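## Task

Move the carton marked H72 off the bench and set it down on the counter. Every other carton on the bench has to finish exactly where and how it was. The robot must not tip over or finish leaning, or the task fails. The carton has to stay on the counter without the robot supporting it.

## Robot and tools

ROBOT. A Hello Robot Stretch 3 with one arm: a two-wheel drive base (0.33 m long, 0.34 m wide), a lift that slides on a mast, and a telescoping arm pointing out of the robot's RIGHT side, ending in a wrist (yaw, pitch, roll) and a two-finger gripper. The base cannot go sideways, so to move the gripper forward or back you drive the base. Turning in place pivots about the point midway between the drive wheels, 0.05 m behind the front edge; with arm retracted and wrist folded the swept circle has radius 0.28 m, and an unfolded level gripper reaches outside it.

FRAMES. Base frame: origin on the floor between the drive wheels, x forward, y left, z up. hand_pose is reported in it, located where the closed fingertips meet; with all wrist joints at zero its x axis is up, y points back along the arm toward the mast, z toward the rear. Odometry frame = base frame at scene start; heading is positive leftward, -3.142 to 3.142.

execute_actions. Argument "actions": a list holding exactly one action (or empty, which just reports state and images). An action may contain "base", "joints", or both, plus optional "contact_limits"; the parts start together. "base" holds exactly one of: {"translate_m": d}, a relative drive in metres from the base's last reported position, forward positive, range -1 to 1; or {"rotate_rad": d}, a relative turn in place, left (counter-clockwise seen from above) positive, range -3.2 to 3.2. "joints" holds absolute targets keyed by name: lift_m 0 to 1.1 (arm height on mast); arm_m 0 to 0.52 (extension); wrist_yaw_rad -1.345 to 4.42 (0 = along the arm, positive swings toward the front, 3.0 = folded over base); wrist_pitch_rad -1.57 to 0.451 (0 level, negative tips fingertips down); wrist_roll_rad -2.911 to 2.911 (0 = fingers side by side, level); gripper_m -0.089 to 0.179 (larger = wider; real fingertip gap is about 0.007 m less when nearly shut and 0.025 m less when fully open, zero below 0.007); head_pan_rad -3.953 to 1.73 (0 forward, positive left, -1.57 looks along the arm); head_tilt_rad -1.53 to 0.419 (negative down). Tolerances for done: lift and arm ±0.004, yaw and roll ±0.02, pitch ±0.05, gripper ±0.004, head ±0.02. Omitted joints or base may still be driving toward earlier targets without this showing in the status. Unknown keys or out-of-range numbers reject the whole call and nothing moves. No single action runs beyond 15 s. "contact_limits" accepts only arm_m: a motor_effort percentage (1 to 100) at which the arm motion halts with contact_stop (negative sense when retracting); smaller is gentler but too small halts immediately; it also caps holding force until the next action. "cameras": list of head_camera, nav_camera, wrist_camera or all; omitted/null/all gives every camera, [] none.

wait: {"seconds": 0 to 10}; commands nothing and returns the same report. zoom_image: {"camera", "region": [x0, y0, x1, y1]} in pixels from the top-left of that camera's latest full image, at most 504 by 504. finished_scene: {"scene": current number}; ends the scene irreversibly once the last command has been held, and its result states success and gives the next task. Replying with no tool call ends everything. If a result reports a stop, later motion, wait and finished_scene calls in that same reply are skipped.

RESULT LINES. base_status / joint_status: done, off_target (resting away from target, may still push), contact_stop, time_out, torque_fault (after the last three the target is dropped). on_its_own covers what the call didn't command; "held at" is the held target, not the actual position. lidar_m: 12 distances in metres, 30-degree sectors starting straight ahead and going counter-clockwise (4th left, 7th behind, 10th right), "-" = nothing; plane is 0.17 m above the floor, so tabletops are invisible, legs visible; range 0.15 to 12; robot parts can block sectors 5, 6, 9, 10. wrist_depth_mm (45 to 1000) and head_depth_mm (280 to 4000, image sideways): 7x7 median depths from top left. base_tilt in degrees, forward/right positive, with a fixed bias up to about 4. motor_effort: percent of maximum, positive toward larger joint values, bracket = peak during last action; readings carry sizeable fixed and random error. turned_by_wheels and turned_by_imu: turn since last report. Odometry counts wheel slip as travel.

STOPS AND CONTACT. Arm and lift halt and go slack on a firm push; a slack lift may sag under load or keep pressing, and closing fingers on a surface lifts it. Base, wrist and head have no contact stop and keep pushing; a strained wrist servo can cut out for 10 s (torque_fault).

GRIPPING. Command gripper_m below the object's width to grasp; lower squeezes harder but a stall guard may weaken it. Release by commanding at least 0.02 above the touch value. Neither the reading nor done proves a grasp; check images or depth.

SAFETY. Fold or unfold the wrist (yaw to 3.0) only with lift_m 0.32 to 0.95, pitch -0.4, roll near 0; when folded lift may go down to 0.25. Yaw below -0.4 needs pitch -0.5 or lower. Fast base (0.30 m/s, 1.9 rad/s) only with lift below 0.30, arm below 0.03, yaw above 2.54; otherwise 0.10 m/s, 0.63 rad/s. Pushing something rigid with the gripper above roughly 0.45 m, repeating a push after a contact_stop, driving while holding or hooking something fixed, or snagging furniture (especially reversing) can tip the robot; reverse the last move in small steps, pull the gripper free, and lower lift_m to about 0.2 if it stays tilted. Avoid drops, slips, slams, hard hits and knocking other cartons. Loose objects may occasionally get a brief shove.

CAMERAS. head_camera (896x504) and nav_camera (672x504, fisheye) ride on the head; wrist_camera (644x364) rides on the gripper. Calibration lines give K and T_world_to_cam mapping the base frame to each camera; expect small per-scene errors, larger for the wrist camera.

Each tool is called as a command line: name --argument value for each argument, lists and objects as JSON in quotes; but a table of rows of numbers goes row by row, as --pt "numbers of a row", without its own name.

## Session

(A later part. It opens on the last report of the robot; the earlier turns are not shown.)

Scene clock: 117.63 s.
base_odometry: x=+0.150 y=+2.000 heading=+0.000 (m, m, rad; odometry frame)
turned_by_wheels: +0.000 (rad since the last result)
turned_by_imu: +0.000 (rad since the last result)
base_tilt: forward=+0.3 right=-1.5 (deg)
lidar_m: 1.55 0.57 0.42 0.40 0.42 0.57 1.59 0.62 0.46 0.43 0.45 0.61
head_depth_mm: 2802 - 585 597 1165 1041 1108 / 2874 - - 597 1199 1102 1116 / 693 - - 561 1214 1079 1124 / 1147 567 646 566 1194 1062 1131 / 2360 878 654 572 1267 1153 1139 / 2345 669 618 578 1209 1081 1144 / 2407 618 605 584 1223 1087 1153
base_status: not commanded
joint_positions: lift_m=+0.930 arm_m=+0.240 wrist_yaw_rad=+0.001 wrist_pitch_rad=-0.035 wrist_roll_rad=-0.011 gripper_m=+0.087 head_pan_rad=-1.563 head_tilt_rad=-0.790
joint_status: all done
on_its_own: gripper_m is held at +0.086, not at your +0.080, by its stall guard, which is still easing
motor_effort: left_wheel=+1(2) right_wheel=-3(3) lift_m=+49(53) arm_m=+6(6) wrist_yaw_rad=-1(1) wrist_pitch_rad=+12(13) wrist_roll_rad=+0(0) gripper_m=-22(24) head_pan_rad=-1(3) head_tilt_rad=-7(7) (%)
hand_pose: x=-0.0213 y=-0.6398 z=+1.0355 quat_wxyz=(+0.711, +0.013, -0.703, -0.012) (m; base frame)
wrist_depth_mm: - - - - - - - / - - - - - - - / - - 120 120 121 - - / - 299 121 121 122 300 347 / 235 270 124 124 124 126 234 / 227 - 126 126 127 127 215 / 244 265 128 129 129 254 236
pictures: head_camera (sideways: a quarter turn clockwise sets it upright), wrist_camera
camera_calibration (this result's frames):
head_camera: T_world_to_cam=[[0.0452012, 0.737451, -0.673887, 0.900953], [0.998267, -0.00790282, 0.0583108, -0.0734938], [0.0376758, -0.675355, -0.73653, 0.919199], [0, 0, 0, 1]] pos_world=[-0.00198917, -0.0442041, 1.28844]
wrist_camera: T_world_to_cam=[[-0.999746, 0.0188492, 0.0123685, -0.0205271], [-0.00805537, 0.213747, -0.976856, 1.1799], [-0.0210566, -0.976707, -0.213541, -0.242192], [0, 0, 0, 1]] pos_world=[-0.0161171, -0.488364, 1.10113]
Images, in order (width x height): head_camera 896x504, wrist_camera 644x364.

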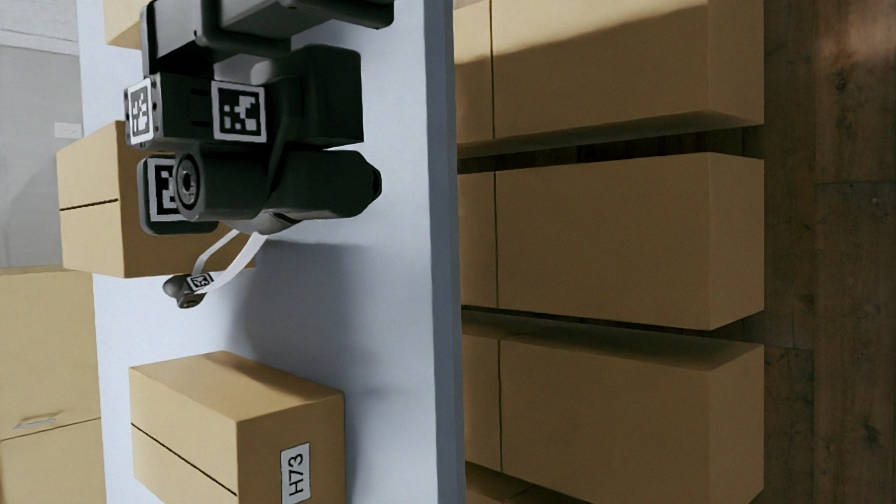

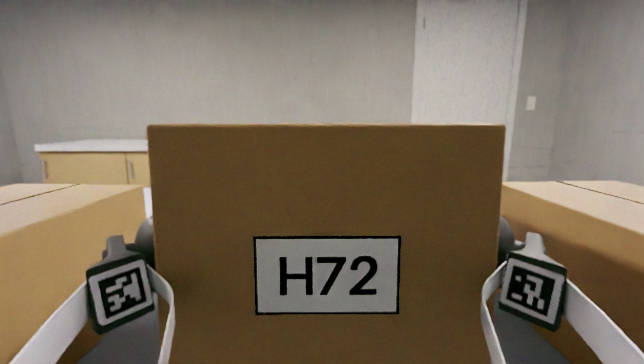

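execute_actions --actions '[{"joints":{"lift_m":1.05,"gripper_m":0.1}}]' --cameras '["wrist_camera"]'

execute_actions --actions '[{"joints":{"arm_m":0.0,"head_pan_rad":-0.8,"head_tilt_rad":-0.6},"base":{"translate_m":1.0}}]'

Scene clock: 129.67 s.
base_odometry: x=+0.150 y=+2.000 heading=+0.000 (m, m, rad; odometry frame)
turned_by_wheels: +0.000 (rad since the last result)
turned_by_imu: +0.001 (rad since the last result)
base_tilt: forward=+0.3 right=-1.5 (deg)
lidar_m: 1.55 0.57 0.42 0.40 0.42 0.57 1.59 0.62 0.46 0.43 0.45 0.61
head_depth_mm: - 703 624 595 1163 1041 1109 / - 806 632 599 1195 1106 1117 / - 780 640 561 1210 1075 1130 / 482 860 647 566 1194 1063 1130 / 2322 880 656 571 1267 1156 1135 / 2351 668 620 578 1214 1078 1147 / 2407 617 604 584 1223 1089 1149
base_status: not commanded
joint_positions: lift_m=+1.050 arm_m=+0.240 wrist_yaw_rad=+0.001 wrist_pitch_rad=-0.035 wrist_roll_rad=-0.011 gripper_m=+0.101 head_pan_rad=-1.563 head_tilt_rad=-0.790
joint_status: all done
motor_effort: left_wheel=+2(1) right_wheel=-3(3) lift_m=+50(51) arm_m=+6(6) wrist_yaw_rad=-1(1) wrist_pitch_rad=+13(12) wrist_roll_rad=+0(0) gripper_m=-17(19) head_pan_rad=-1(2) head_tilt_rad=-7(7) (%)
hand_pose: x=-0.0213 y=-0.6398 z=+1.1553 quat_wxyz=(+0.711, +0.013, -0.703, -0.012) (m; base frame)
wrist_depth_mm: - - - - - - - / - - - - - - - / - - 120 121 121 - - / - - 122 122 122 - - / 859 831 124 124 125 126 - / 617 - 126 126 127 127 - / 280 296 128 129 129 281 280
pictures: wrist_camera
camera_calibration (this result's frames):
wrist_camera: T_world_to_cam=[[-0.999746, 0.0188387, 0.0123857, -0.0220356], [-0.00805546, 0.214624, -0.976664, 1.29723], [-0.0210574, -0.976515, -0.214417, -0.215454], [0, 0, 0, 1]] pos_world=[-0.0161171, -0.488394, 1.22103]
Images, in order (width x height): wrist_camera 644x364.

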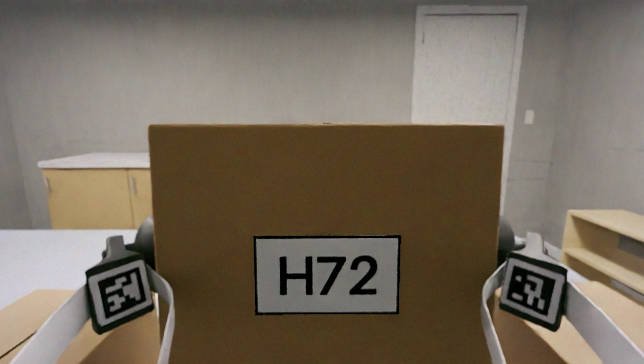

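Scene clock: 140.73 s.
base_odometry: x=+1.150 y=+2.000 heading=+0.000 (m, m, rad; odometry frame)
turned_by_wheels: +0.000 (rad since the last result)
turned_by_imu: -0.002 (rad since the last result)
base_tilt: forward=+0.3 right=-1.5 (deg)
lidar_m: 1.57 0.57 0.42 0.40 0.42 0.57 1.57 0.62 0.45 0.44 1.96 1.51
head_depth_mm: 2896 3338 3083 2197 1711 1399 1181 / 2525 2887 3007 2226 1727 1407 1191 / 2256 2520 2780 2268 1749 1417 1199 / 1717 1949 2218 2197 1760 1433 1204 / 1751 1892 2145 2137 1781 1446 1215 / 1631 1760 1933 2056 1793 1455 1222 / 1507 1551 1597 1931 1816 1467 1228
base_status: done
joint_positions: lift_m=+1.050 arm_m=+0.001 wrist_yaw_rad=+0.000 wrist_pitch_rad=-0.036 wrist_roll_rad=-0.011 gripper_m=+0.101 head_pan_rad=-0.807 head_tilt_rad=-0.606
joint_status: all done
motor_effort: left_wheel=+1(4) right_wheel=-3(3) lift_m=+51(49) arm_m=-5(5) wrist_yaw_rad=+0(0) wrist_pitch_rad=+13(13) wrist_roll_rad=+0(0) gripper_m=-17(18) head_pan_rad=+5(34) head_tilt_rad=+4(26) (%)
hand_pose: x=-0.0214 y=-0.4015 z=+1.1552 quat_wxyz=(+0.711, +0.013, -0.703, -0.013) (m; base frame)
wrist_depth_mm: - - - - - - - / - - - - - - - / - - 120 120 121 - - / - - 122 122 122 - - / - - 124 124 124 126 546 / - - 126 126 127 127 472 / - - 129 129 129 353 391
pictures: head_camera (sideways: a quarter turn clockwise sets it upright), nav_camera (sideways: a quarter turn counterclockwise sets it upright), wrist_camera
camera_calibration (this result's frames):
head_camera: T_world_to_cam=[[-0.37927, 0.46939, -0.797388, 1.0645], [0.723993, 0.687179, 0.0601538, -0.0742342], [0.576184, -0.554489, -0.600461, 0.738928], [0, 0, 0, 1]] pos_world=[0.031721, -0.0389275, 1.29699]
nav_camera: T_world_to_cam=[[0.428709, -0.420099, 0.799828, -1.0053], [-0.686078, -0.727387, -0.0143117, 0.0746122], [0.587797, -0.542609, -0.600058, 0.732361], [0, 0, 0, 1]] pos_world=[0.0516902, 0.0293331, 1.24459]
wrist_camera: T_world_to_cam=[[-0.999734, 0.0194374, 0.012387, -0.0264396], [-0.00792694, 0.214685, -0.976651, 1.24607], [-0.0216429, -0.97649, -0.214474, 0.0173596], [0, 0, 0, 1]] pos_world=[-0.0161794, -0.250047, 1.22102]
Images, in order (width x height): head_camera 896x504, nav_camera 672x504, wrist_camera 644x364.

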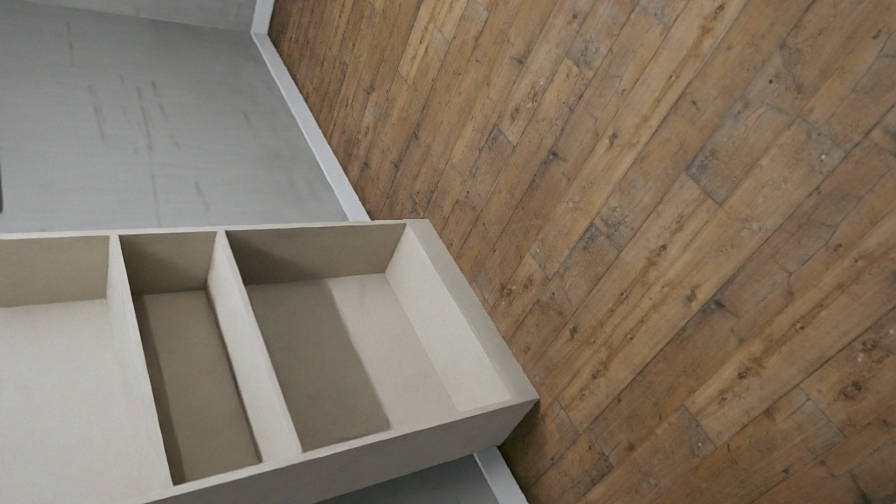

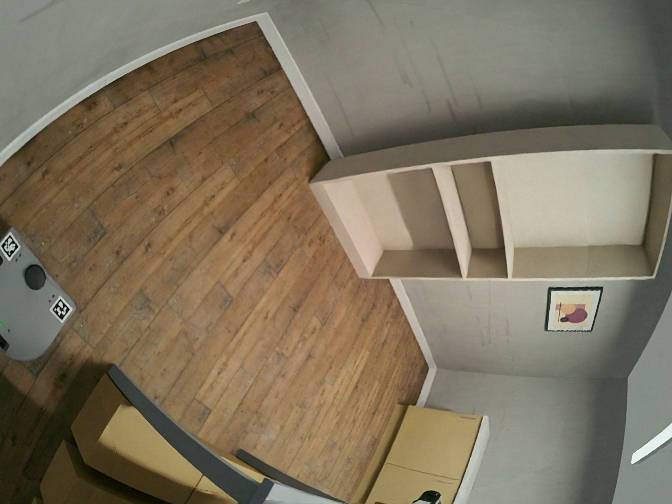

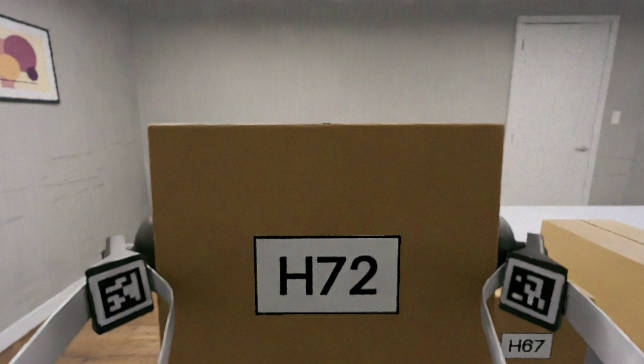

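execute_actions --actions '[{"joints":{"head_pan_rad":0},"base":{"translate_m":0.35}}]' --cameras '[]'

execute_actions --actions '[{"base":{"rotate_rad":-1.571}}]' --cameras '["nav_camera"]'

execute_actions --actions '[{"base":{"translate_m":1.0}}]' --cameras '[]'

execute_actions --actions '[{"base":{"translate_m":1.0}}]'

Scene clock: 152.37 s.
base_odometry: x=+1.500 y=+2.000 heading=+0.000 (m, m, rad; odometry frame)
turned_by_wheels: +0.000 (rad since the last result)
turned_by_imu: +0.000 (rad since the last result)
base_tilt: forward=+0.3 right=-1.5 (deg)
lidar_m: 1.34 0.57 0.42 0.40 0.42 0.57 1.56 0.62 0.58 2.74 1.74 1.21
head_depth_mm: 1102 1239 1396 1611 1707 1401 1180 / 1108 1238 1398 1595 1725 1417 1191 / 1108 1239 1402 1603 1740 1420 1197 / 1112 1241 1400 1616 1759 1430 1205 / 1115 1246 1407 1613 1759 1447 1213 / 1111 1241 1382 1496 1454 1353 1193 / 1081 1099 1075 1053 1029 1005 980
base_status: done
joint_positions: lift_m=+1.050 arm_m=+0.001 wrist_yaw_rad=+0.000 wrist_pitch_rad=-0.036 wrist_roll_rad=-0.011 gripper_m=+0.101 head_pan_rad=-0.007 head_tilt_rad=-0.606
joint_status: all done
motor_effort: left_wheel=+2(5) right_wheel=-3(4) lift_m=+50(50) arm_m=-6(5) wrist_yaw_rad=+0(0) wrist_pitch_rad=+13(13) wrist_roll_rad=+0(0) gripper_m=-17(18) head_pan_rad=+3(34) head_tilt_rad=+4(4) (%)
hand_pose: x=-0.0214 y=-0.4015 z=+1.1552 quat_wxyz=(+0.711, +0.013, -0.703, -0.013) (m; base frame)
wrist_depth_mm: - - - - - - - / - - - - - - - / - - 120 121 121 - - / - - 122 122 122 - - / - - 124 124 125 126 741 / - - 126 126 127 127 562 / - - 128 129 129 492 459
pictures: none
No camera images: the call's "cameras" was empty. Leave "cameras" out to get every camera's image.

Scene clock: 155.80 s.
base_odometry: x=+1.500 y=+2.000 heading=-1.571 (m, m, rad; odometry frame)
turned_by_wheels: -1.571 (rad since the last result)
turned_by_imu: -1.567 (rad since the last result)
base_tilt: forward=+0.3 right=-1.5 (deg)
lidar_m: 2.74 1.74 1.21 1.34 0.56 0.42 0.40 0.42 0.58 1.61 0.61 0.57
head_depth_mm: 2766 2561 1372 1589 1500 1370 1182 / 2825 2619 2861 2228 1719 1409 1191 / 2854 2629 2863 2251 1747 1426 1198 / 2847 2627 2896 2271 1757 1436 1207 / 2845 2637 2933 2310 1776 1444 1212 / 2924 3204 3353 2336 1794 1456 1222 / 2899 3194 3199 2370 1811 1465 1234
base_status: done
joint_positions: lift_m=+1.050 arm_m=+0.001 wrist_yaw_rad=+0.000 wrist_pitch_rad=-0.036 wrist_roll_rad=-0.011 gripper_m=+0.101 head_pan_rad=-0.007 head_tilt_rad=-0.606
joint_status: not commanded
motor_effort: left_wheel=+1(5) right_wheel=-3(9) lift_m=+50(50) arm_m=-5(5) wrist_yaw_rad=+0(0) wrist_pitch_rad=+13(13) wrist_roll_rad=+0(0) gripper_m=-17(18) head_pan_rad=+3(3) head_tilt_rad=+3(3) (%)
hand_pose: x=-0.0214 y=-0.4015 z=+1.1552 quat_wxyz=(+0.711, +0.013, -0.703, -0.013) (m; base frame)
wrist_depth_mm: - - - - - 700 464 / - - - - - 701 462 / - - 120 120 121 605 463 / - 922 122 122 122 573 464 / 683 807 124 124 124 125 461 / 598 - 126 126 127 127 440 / - - 129 129 129 573 490
pictures: nav_camera (sideways: a quarter turn counterclockwise sets it upright)
camera_calibration (this result's frames):
nav_camera: T_world_to_cam=[[0.599957, 0.0147546, 0.799896, -1.00643], [0.0436402, -0.998945, -0.0143059, 0.0701534], [0.798841, 0.0434906, -0.599968, 0.730956], [0, 0, 0, 1]] pos_world=[0.0168358, 0.0531392, 1.24459]
Images, in order (width x height): nav_camera 672x504.

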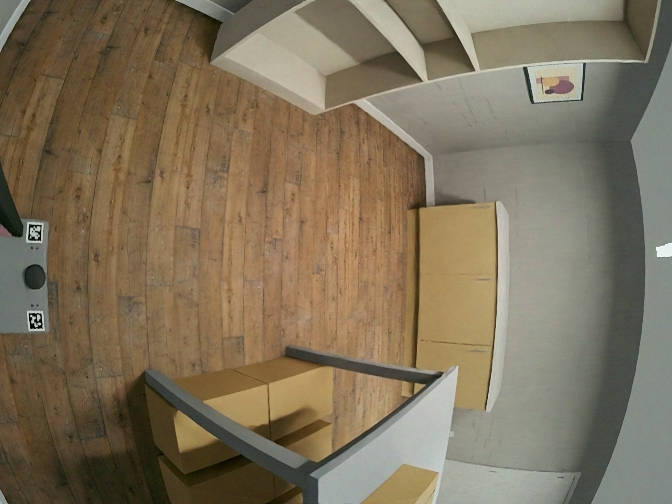

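Scene clock: 166.87 s.
base_odometry: x=+1.500 y=+1.000 heading=-1.570 (m, m, rad; odometry frame)
turned_by_wheels: +0.000 (rad since the last result)
turned_by_imu: -0.001 (rad since the last result)
base_tilt: forward=+0.2 right=-1.5 (deg)
lidar_m: 1.76 1.82 1.10 1.24 1.07 1.43 1.39 0.61 0.45 0.43 0.45 1.82
head_depth_mm: 1992 1699 1853 2048 1715 1399 1182 / 2005 1700 1859 2065 1718 1411 1192 / 2004 1721 1865 2074 1743 1422 1200 / 2017 1738 1863 2115 1766 1433 1207 / 2022 1741 1863 2111 1780 1443 1218 / 2023 1750 1876 2149 1798 1452 1223 / 2031 2239 2567 2372 1817 1464 1232
base_status: done
joint_positions: lift_m=+1.050 arm_m=+0.001 wrist_yaw_rad=+0.000 wrist_pitch_rad=-0.036 wrist_roll_rad=-0.011 gripper_m=+0.101 head_pan_rad=-0.007 head_tilt_rad=-0.606
joint_status: not commanded
motor_effort: left_wheel=+2(5) right_wheel=-3(5) lift_m=+51(51) arm_m=-5(5) wrist_yaw_rad=+0(0) wrist_pitch_rad=+13(13) wrist_roll_rad=+0(0) gripper_m=-18(17) head_pan_rad=+4(4) head_tilt_rad=+3(4) (%)
hand_pose: x=-0.0214 y=-0.4015 z=+1.1552 quat_wxyz=(+0.711, +0.013, -0.703, -0.013) (m; base frame)
wrist_depth_mm: - - - - - - - / - - - - - - - / - - 120 121 121 - - / - - 121 122 122 - - / - - 124 124 124 126 - / - - 126 126 127 127 371 / - 439 128 129 129 327 327
pictures: none
No camera images: the call's "cameras" was empty. Leave "cameras" out to get every camera's image.

Scene clock: 177.93 s.
base_odometry: x=+1.501 y=+0.000 heading=-1.570 (m, m, rad; odometry frame)
turned_by_wheels: +0.000 (rad since the last result)
turned_by_imu: -0.001 (rad since the last result)
base_tilt: forward=+0.3 right=-1.5 (deg)
lidar_m: 0.77 0.80 1.36 1.32 1.37 1.66 1.53 0.77 0.93 3.02 1.09 0.80
head_depth_mm: 1136 1240 891 885 1038 1295 1185 / 1138 1249 905 888 1043 1308 1190 / 1142 1249 921 890 1043 1314 1200 / 1140 1256 938 892 1051 1328 1204 / 1149 1262 953 894 1052 1341 1215 / 1148 1275 970 898 1058 1282 1223 / 1148 1290 989 900 1058 1282 1229
base_status: done
joint_positions: lift_m=+1.050 arm_m=+0.001 wrist_yaw_rad=+0.000 wrist_pitch_rad=-0.036 wrist_roll_rad=-0.011 gripper_m=+0.101 head_pan_rad=-0.007 head_tilt_rad=-0.606
joint_status: not commanded
motor_effort: left_wheel=+1(4) right_wheel=-3(5) lift_m=+51(50) arm_m=-5(5) wrist_yaw_rad=+0(0) wrist_pitch_rad=+13(13) wrist_roll_rad=+0(0) gripper_m=-18(16) head_pan_rad=+2(4) head_tilt_rad=+3(3) (%)
hand_pose: x=-0.0214 y=-0.4015 z=+1.1552 quat_wxyz=(+0.711, +0.013, -0.703, -0.013) (m; base frame)
wrist_depth_mm: - - - - - - - / - - - - - - - / - - 120 121 121 - - / - - 122 122 122 - - / 961 - 124 124 125 126 871 / 891 - 126 126 127 127 - / 896 - 128 128 129 - -
pictures: head_camera (sideways: a quarter turn clockwise sets it upright), nav_camera (sideways: a quarter turn counterclockwise sets it upright), wrist_camera
camera_calibration (this result's frames):
head_camera: T_world_to_cam=[[-0.600835, 0.0550522, -0.797475, 1.06597], [0.0116123, 0.998122, 0.0601544, -0.0698896], [0.799288, 0.0268824, -0.600346, 0.737417], [0, 0, 0, 1]] pos_world=[0.0518745, -0.00874909, 1.29699]
nav_camera: T_world_to_cam=[[0.599932, 0.0147546, 0.799915, -1.00645], [0.0436405, -0.998945, -0.0143044, 0.0701514], [0.79886, 0.0434903, -0.599943, 0.730924], [0, 0, 0, 1]] pos_world=[0.0168376, 0.0531391, 1.24459]
wrist_camera: T_world_to_cam=[[-0.999734, 0.0194404, 0.0123895, -0.0264422], [-0.00792874, 0.214685, -0.976651, 1.24607], [-0.0216463, -0.97649, -0.214474, 0.0173658], [0, 0, 0, 1]] pos_world=[-0.0161796, -0.25004, 1.22102]
Images, in order (width x height): head_camera 896x504, nav_camera 672x504, wrist_camera 644x364.

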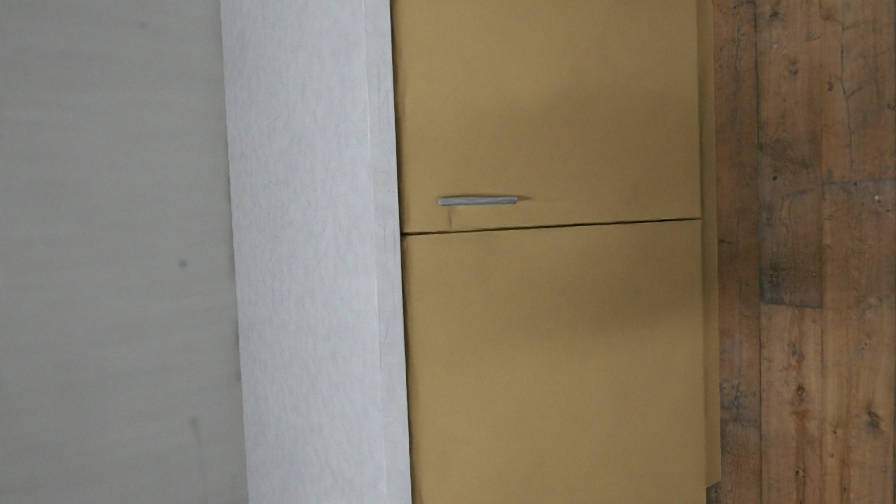

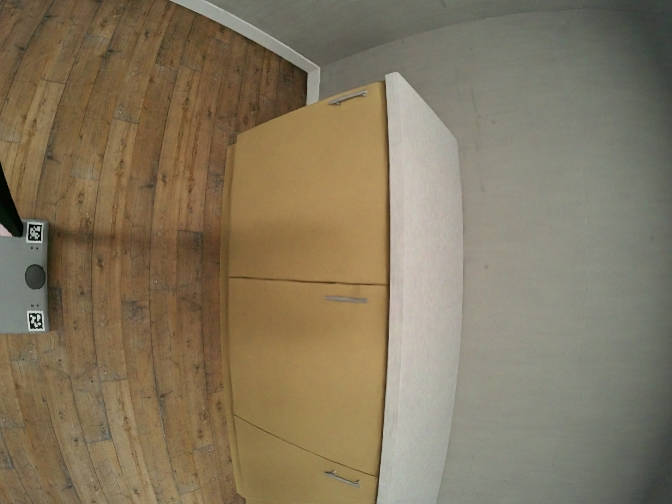

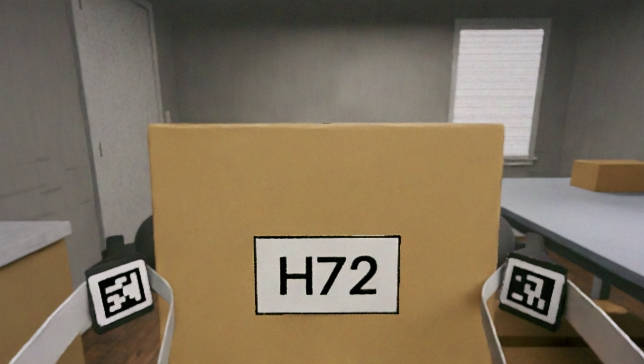

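execute_actions --actions '[{"base":{"rotate_rad":1.571},"joints":{"arm_m":0.51,"lift_m":0.92,"head_pan_rad":-1.57}}]'

Scene clock: 188.57 s.
base_odometry: x=+1.501 y=+0.000 heading=+0.001 (m, m, rad; odometry frame)
turned_by_wheels: +1.571 (rad since the last result)
turned_by_imu: +1.569 (rad since the last result)
base_tilt: forward=+0.3 right=-1.5 (deg)
lidar_m: 1.31 1.14 1.66 1.55 0.81 0.91 2.99 1.11 0.80 0.77 0.79 1.37
head_depth_mm: 1141 1247 - 916 1054 1294 1185 / 1147 1250 839 899 1053 1311 1191 / 1147 1237 827 903 1056 1316 1197 / 1150 1241 889 902 1055 1326 1204 / 1153 1264 957 904 1060 1331 1212 / 1152 1291 969 906 1068 1345 1225 / 1152 1295 989 909 1070 1356 1232
base_status: done
joint_positions: lift_m=+0.920 arm_m=+0.510 wrist_yaw_rad=+0.001 wrist_pitch_rad=-0.036 wrist_roll_rad=-0.011 gripper_m=+0.101 head_pan_rad=-1.563 head_tilt_rad=-0.606
joint_status: all done
motor_effort: left_wheel=-1(4) right_wheel=+1(8) lift_m=+33(41) arm_m=+6(5) wrist_yaw_rad=+0(1) wrist_pitch_rad=+13(13) wrist_roll_rad=+0(0) gripper_m=-19(18) head_pan_rad=-1(35) head_tilt_rad=+3(3) (%)
hand_pose: x=-0.0213 y=-0.9098 z=+1.0256 quat_wxyz=(+0.711, +0.013, -0.703, -0.013) (m; base frame)
wrist_depth_mm: 580 579 582 582 584 581 588 / 597 598 595 603 605 605 603 / 614 606 120 121 121 616 625 / 638 632 122 122 122 637 658 / 508 484 124 124 125 126 504 / 350 - 126 126 127 127 350 / 268 256 129 129 129 243 268
pictures: head_camera (sideways: a quarter turn clockwise sets it upright), nav_camera (sideways: a quarter turn counterclockwise sets it upright), wrist_camera
camera_calibration (this result's frames):
head_camera: T_world_to_cam=[[0.046227, 0.601512, -0.797525, 1.06209], [0.998184, 0.00304552, 0.0601548, -0.0759082], [0.0386127, -0.798858, -0.600279, 0.74197], [0, 0, 0, 1]] pos_world=[-0.00197619, -0.0458984, 1.297]
nav_camera: T_world_to_cam=[[0.023559, -0.599584, 0.799965, -1.003], [-0.998197, -0.0583007, -0.0143001, 0.0765011], [0.0552126, -0.798185, -0.599876, 0.735373], [0, 0, 0, 1]] pos_world=[0.0593911, -0.00996116, 1.24459]
wrist_camera: T_world_to_cam=[[-0.999742, 0.0190539, 0.0123992, -0.0152189], [-0.00800822, 0.21528, -0.97652, 1.22898], [-0.0212758, -0.976367, -0.215072, -0.506083], [0, 0, 0, 1]] pos_world=[-0.0161403, -0.758407, 1.09147]
Images, in order (width x height): head_camera 896x504, nav_camera 672x504, wrist_camera 644x364.

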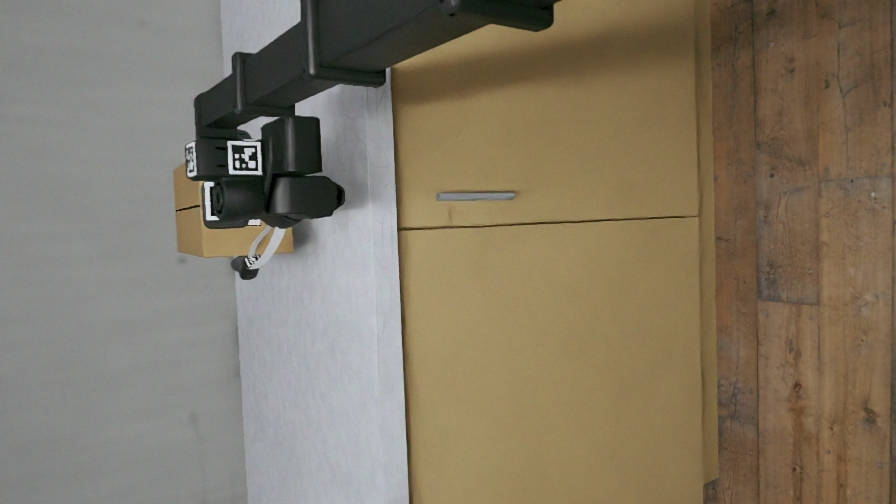

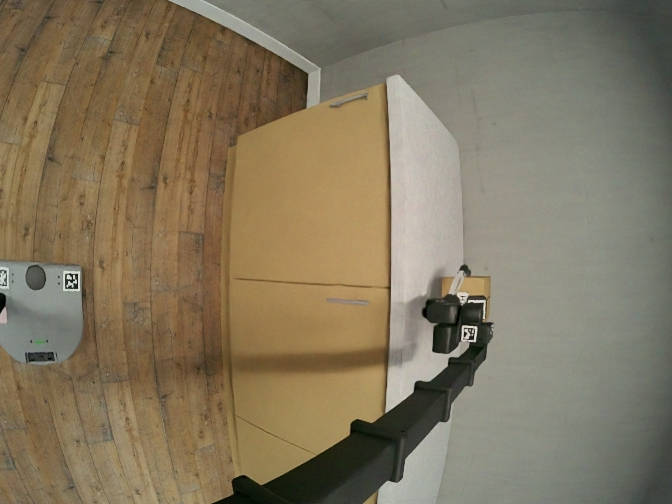

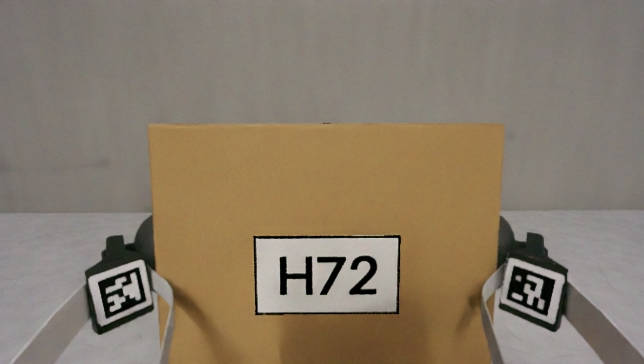

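execute_actions --actions '[{"joints":{"lift_m":0.865}}]' --cameras '["wrist_camera"]'

Scene clock: 194.20 s.
base_odometry: x=+1.501 y=+0.000 heading=+0.001 (m, m, rad; odometry frame)
turned_by_wheels: +0.000 (rad since the last result)
turned_by_imu: +0.001 (rad since the last result)
base_tilt: forward=+0.3 right=-1.5 (deg)
lidar_m: 1.32 1.13 1.65 1.55 0.81 0.91 3.01 1.10 0.80 0.77 0.80 1.37
head_depth_mm: 1141 1241 941 - 1061 1302 1182 / 1147 1254 - 916 1055 1309 1192 / 1147 1232 - 899 1058 1318 1200 / 1148 1241 875 902 1060 1324 1205 / 1151 1270 955 904 1062 1336 1218 / 1153 1287 971 904 1061 1348 1220 / 1154 1289 992 908 1064 1353 1228
base_status: not commanded
joint_positions: lift_m=+0.865 arm_m=+0.510 wrist_yaw_rad=+0.001 wrist_pitch_rad=-0.029 wrist_roll_rad=-0.011 gripper_m=+0.101 head_pan_rad=-1.563 head_tilt_rad=-0.606
joint_status: all done
motor_effort: left_wheel=+0(0) right_wheel=+1(1) lift_m=+33(35) arm_m=+5(6) wrist_yaw_rad=+0(0) wrist_pitch_rad=+11(13) wrist_roll_rad=+0(0) gripper_m=-18(18) head_pan_rad=-1(2) head_tilt_rad=+3(3) (%)
hand_pose: x=-0.0213 y=-0.9100 z=+0.9725 quat_wxyz=(+0.711, +0.011, -0.703, -0.010) (m; base frame)
wrist_depth_mm: 573 576 584 586 585 591 592 / 592 600 599 608 605 604 613 / 619 608 117 118 118 617 627 / 622 491 119 120 120 490 643 / 360 316 123 123 123 125 359 / 255 - 126 126 127 127 247 / 185 180 130 130 131 172 188
pictures: wrist_camera
camera_calibration (this result's frames):
wrist_camera: T_world_to_cam=[[-0.999742, 0.0191452, 0.0122528, -0.0143305], [-0.00800169, 0.208118, -0.978071, 1.17217], [-0.0212754, -0.977916, -0.207911, -0.526111], [0, 0, 0, 1]] pos_world=[-0.0161407, -0.758168, 1.03726]
Images, in order (width x height): wrist_camera 644x364.

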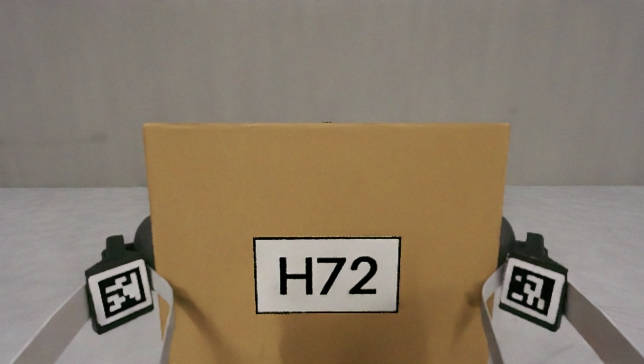

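Touching. Release.

execute_actions --actions '[{"joints":{"gripper_m":0.179}}]' --cameras '[]'

execute_actions --actions '[{"joints":{"arm_m":0.35}}]' --cameras '["head_camera","wrist_camera"]'

Scene clock: 201.13 s.
base_odometry: x=+1.501 y=+0.000 heading=+0.001 (m, m, rad; odometry frame)
turned_by_wheels: +0.000 (rad since the last result)
turned_by_imu: +0.001 (rad since the last result)
base_tilt: forward=+0.3 right=-1.5 (deg)
lidar_m: 1.32 1.14 1.66 1.55 0.81 0.91 3.01 1.11 0.80 0.77 0.80 1.37
head_depth_mm: 1144 1242 942 - 1064 1300 1183 / 1146 1257 - 915 1052 1310 1190 / 1151 1239 - 898 1058 1313 1200 / 1147 1238 859 900 1057 1331 1210 / 1150 1264 955 903 1061 1334 1215 / 1155 1292 974 907 1064 1347 1217 / 1153 1292 992 907 1065 1354 1232
base_status: not commanded
joint_positions: lift_m=+0.865 arm_m=+0.510 wrist_yaw_rad=+0.001 wrist_pitch_rad=-0.024 wrist_roll_rad=-0.011 gripper_m=+0.179 head_pan_rad=-1.563 head_tilt_rad=-0.606
joint_status: all done
motor_effort: left_wheel=-1(1) right_wheel=+1(1) lift_m=+33(32) arm_m=+6(6) wrist_yaw_rad=-1(0) wrist_pitch_rad=+9(10) wrist_roll_rad=+0(0) gripper_m=+1(84) head_pan_rad=-1(2) head_tilt_rad=+3(2) (%)
hand_pose: x=-0.0213 y=-0.9102 z=+0.9738 quat_wxyz=(+0.711, +0.009, -0.703, -0.008) (m; base frame)
wrist_depth_mm: 579 585 585 590 586 592 590 / 594 601 603 601 604 605 613 / 614 609 616 308 618 621 625 / 623 507 117 117 117 119 645 / 368 121 120 121 121 122 366 / 268 125 124 124 125 126 268 / 183 182 129 129 129 174 182
pictures: none
No camera images: the call's "cameras" was empty. Leave "cameras" out to get every camera's image.

Scene clock: 203.57 s.
base_odometry: x=+1.501 y=+0.000 heading=+0.001 (m, m, rad; odometry frame)
turned_by_wheels: +0.000 (rad since the last result)
turned_by_imu: +0.000 (rad since the last result)
base_tilt: forward=+0.3 right=-1.5 (deg)
lidar_m: 1.32 1.14 1.66 1.55 0.81 0.91 3.00 1.10 0.80 0.77 0.80 1.37
head_depth_mm: 1145 1242 946 - 1089 1299 1186 / 1145 1260 1021 936 1053 1307 1192 / 1146 1237 856 939 1055 1319 1196 / 1150 1244 873 901 1058 1325 1205 / 1149 1269 952 903 1061 1335 1215 / 1152 1290 973 909 1063 1348 1216 / 1156 1289 989 906 1068 1354 1231
base_status: not commanded
joint_positions: lift_m=+0.865 arm_m=+0.350 wrist_yaw_rad=+0.000 wrist_pitch_rad=-0.023 wrist_roll_rad=-0.011 gripper_m=+0.179 head_pan_rad=-1.563 head_tilt_rad=-0.606
joint_status: all done
motor_effort: left_wheel=+0(1) right_wheel=+1(1) lift_m=+33(32) arm_m=-5(5) wrist_yaw_rad=-1(0) wrist_pitch_rad=+8(8) wrist_roll_rad=+0(0) gripper_m=+0(0) head_pan_rad=-2(2) head_tilt_rad=+3(3) (%)
hand_pose: x=-0.0213 y=-0.7510 z=+0.9741 quat_wxyz=(+0.711, +0.008, -0.703, -0.008) (m; base frame)
wrist_depth_mm: 732 734 740 732 735 742 741 / 742 751 748 763 759 760 773 / 766 775 776 350 777 778 797 / 688 686 585 280 586 681 697 / 371 407 337 288 339 370 370 / 271 252 252 252 253 252 271 / 184 193 192 191 192 192 184
pictures: head_camera (sideways: a quarter turn clockwise sets it upright), wrist_camera
camera_calibration (this result's frames):
head_camera: T_world_to_cam=[[0.046227, 0.601508, -0.797529, 1.06209], [0.998184, 0.00304586, 0.0601548, -0.0759082], [0.0386127, -0.798861, -0.600275, 0.741964], [0, 0, 0, 1]] pos_world=[-0.00197619, -0.0458984, 1.297]
wrist_camera: T_world_to_cam=[[-0.999739, 0.0193337, 0.0121318, -0.0171639], [-0.00797807, 0.201998, -0.979353, 1.13729], [-0.0213851, -0.979195, -0.201791, -0.377187], [0, 0, 0, 1]] pos_world=[-0.0161523, -0.598739, 1.0379]
Images, in order (width x height): head_camera 896x504, wrist_camera 644x364.

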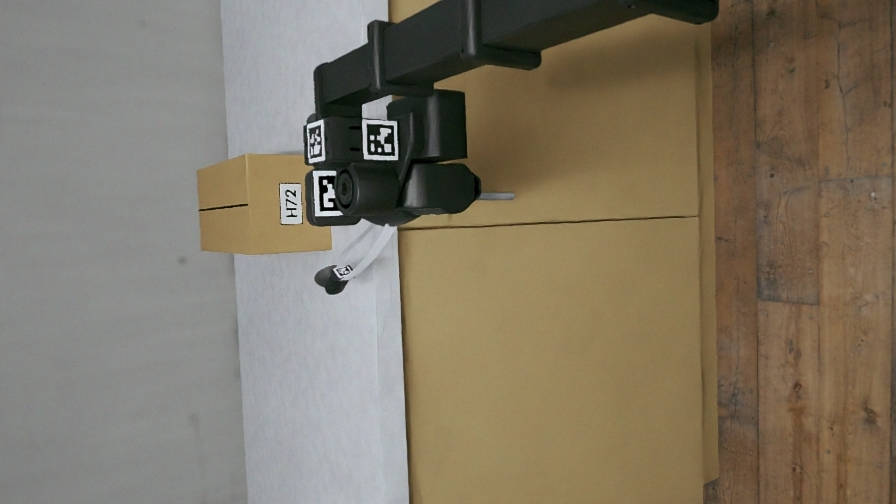

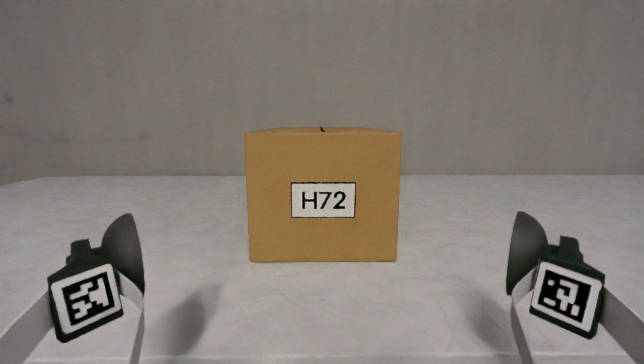

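finished_scene --scene 1

The scene is finished: the task was done.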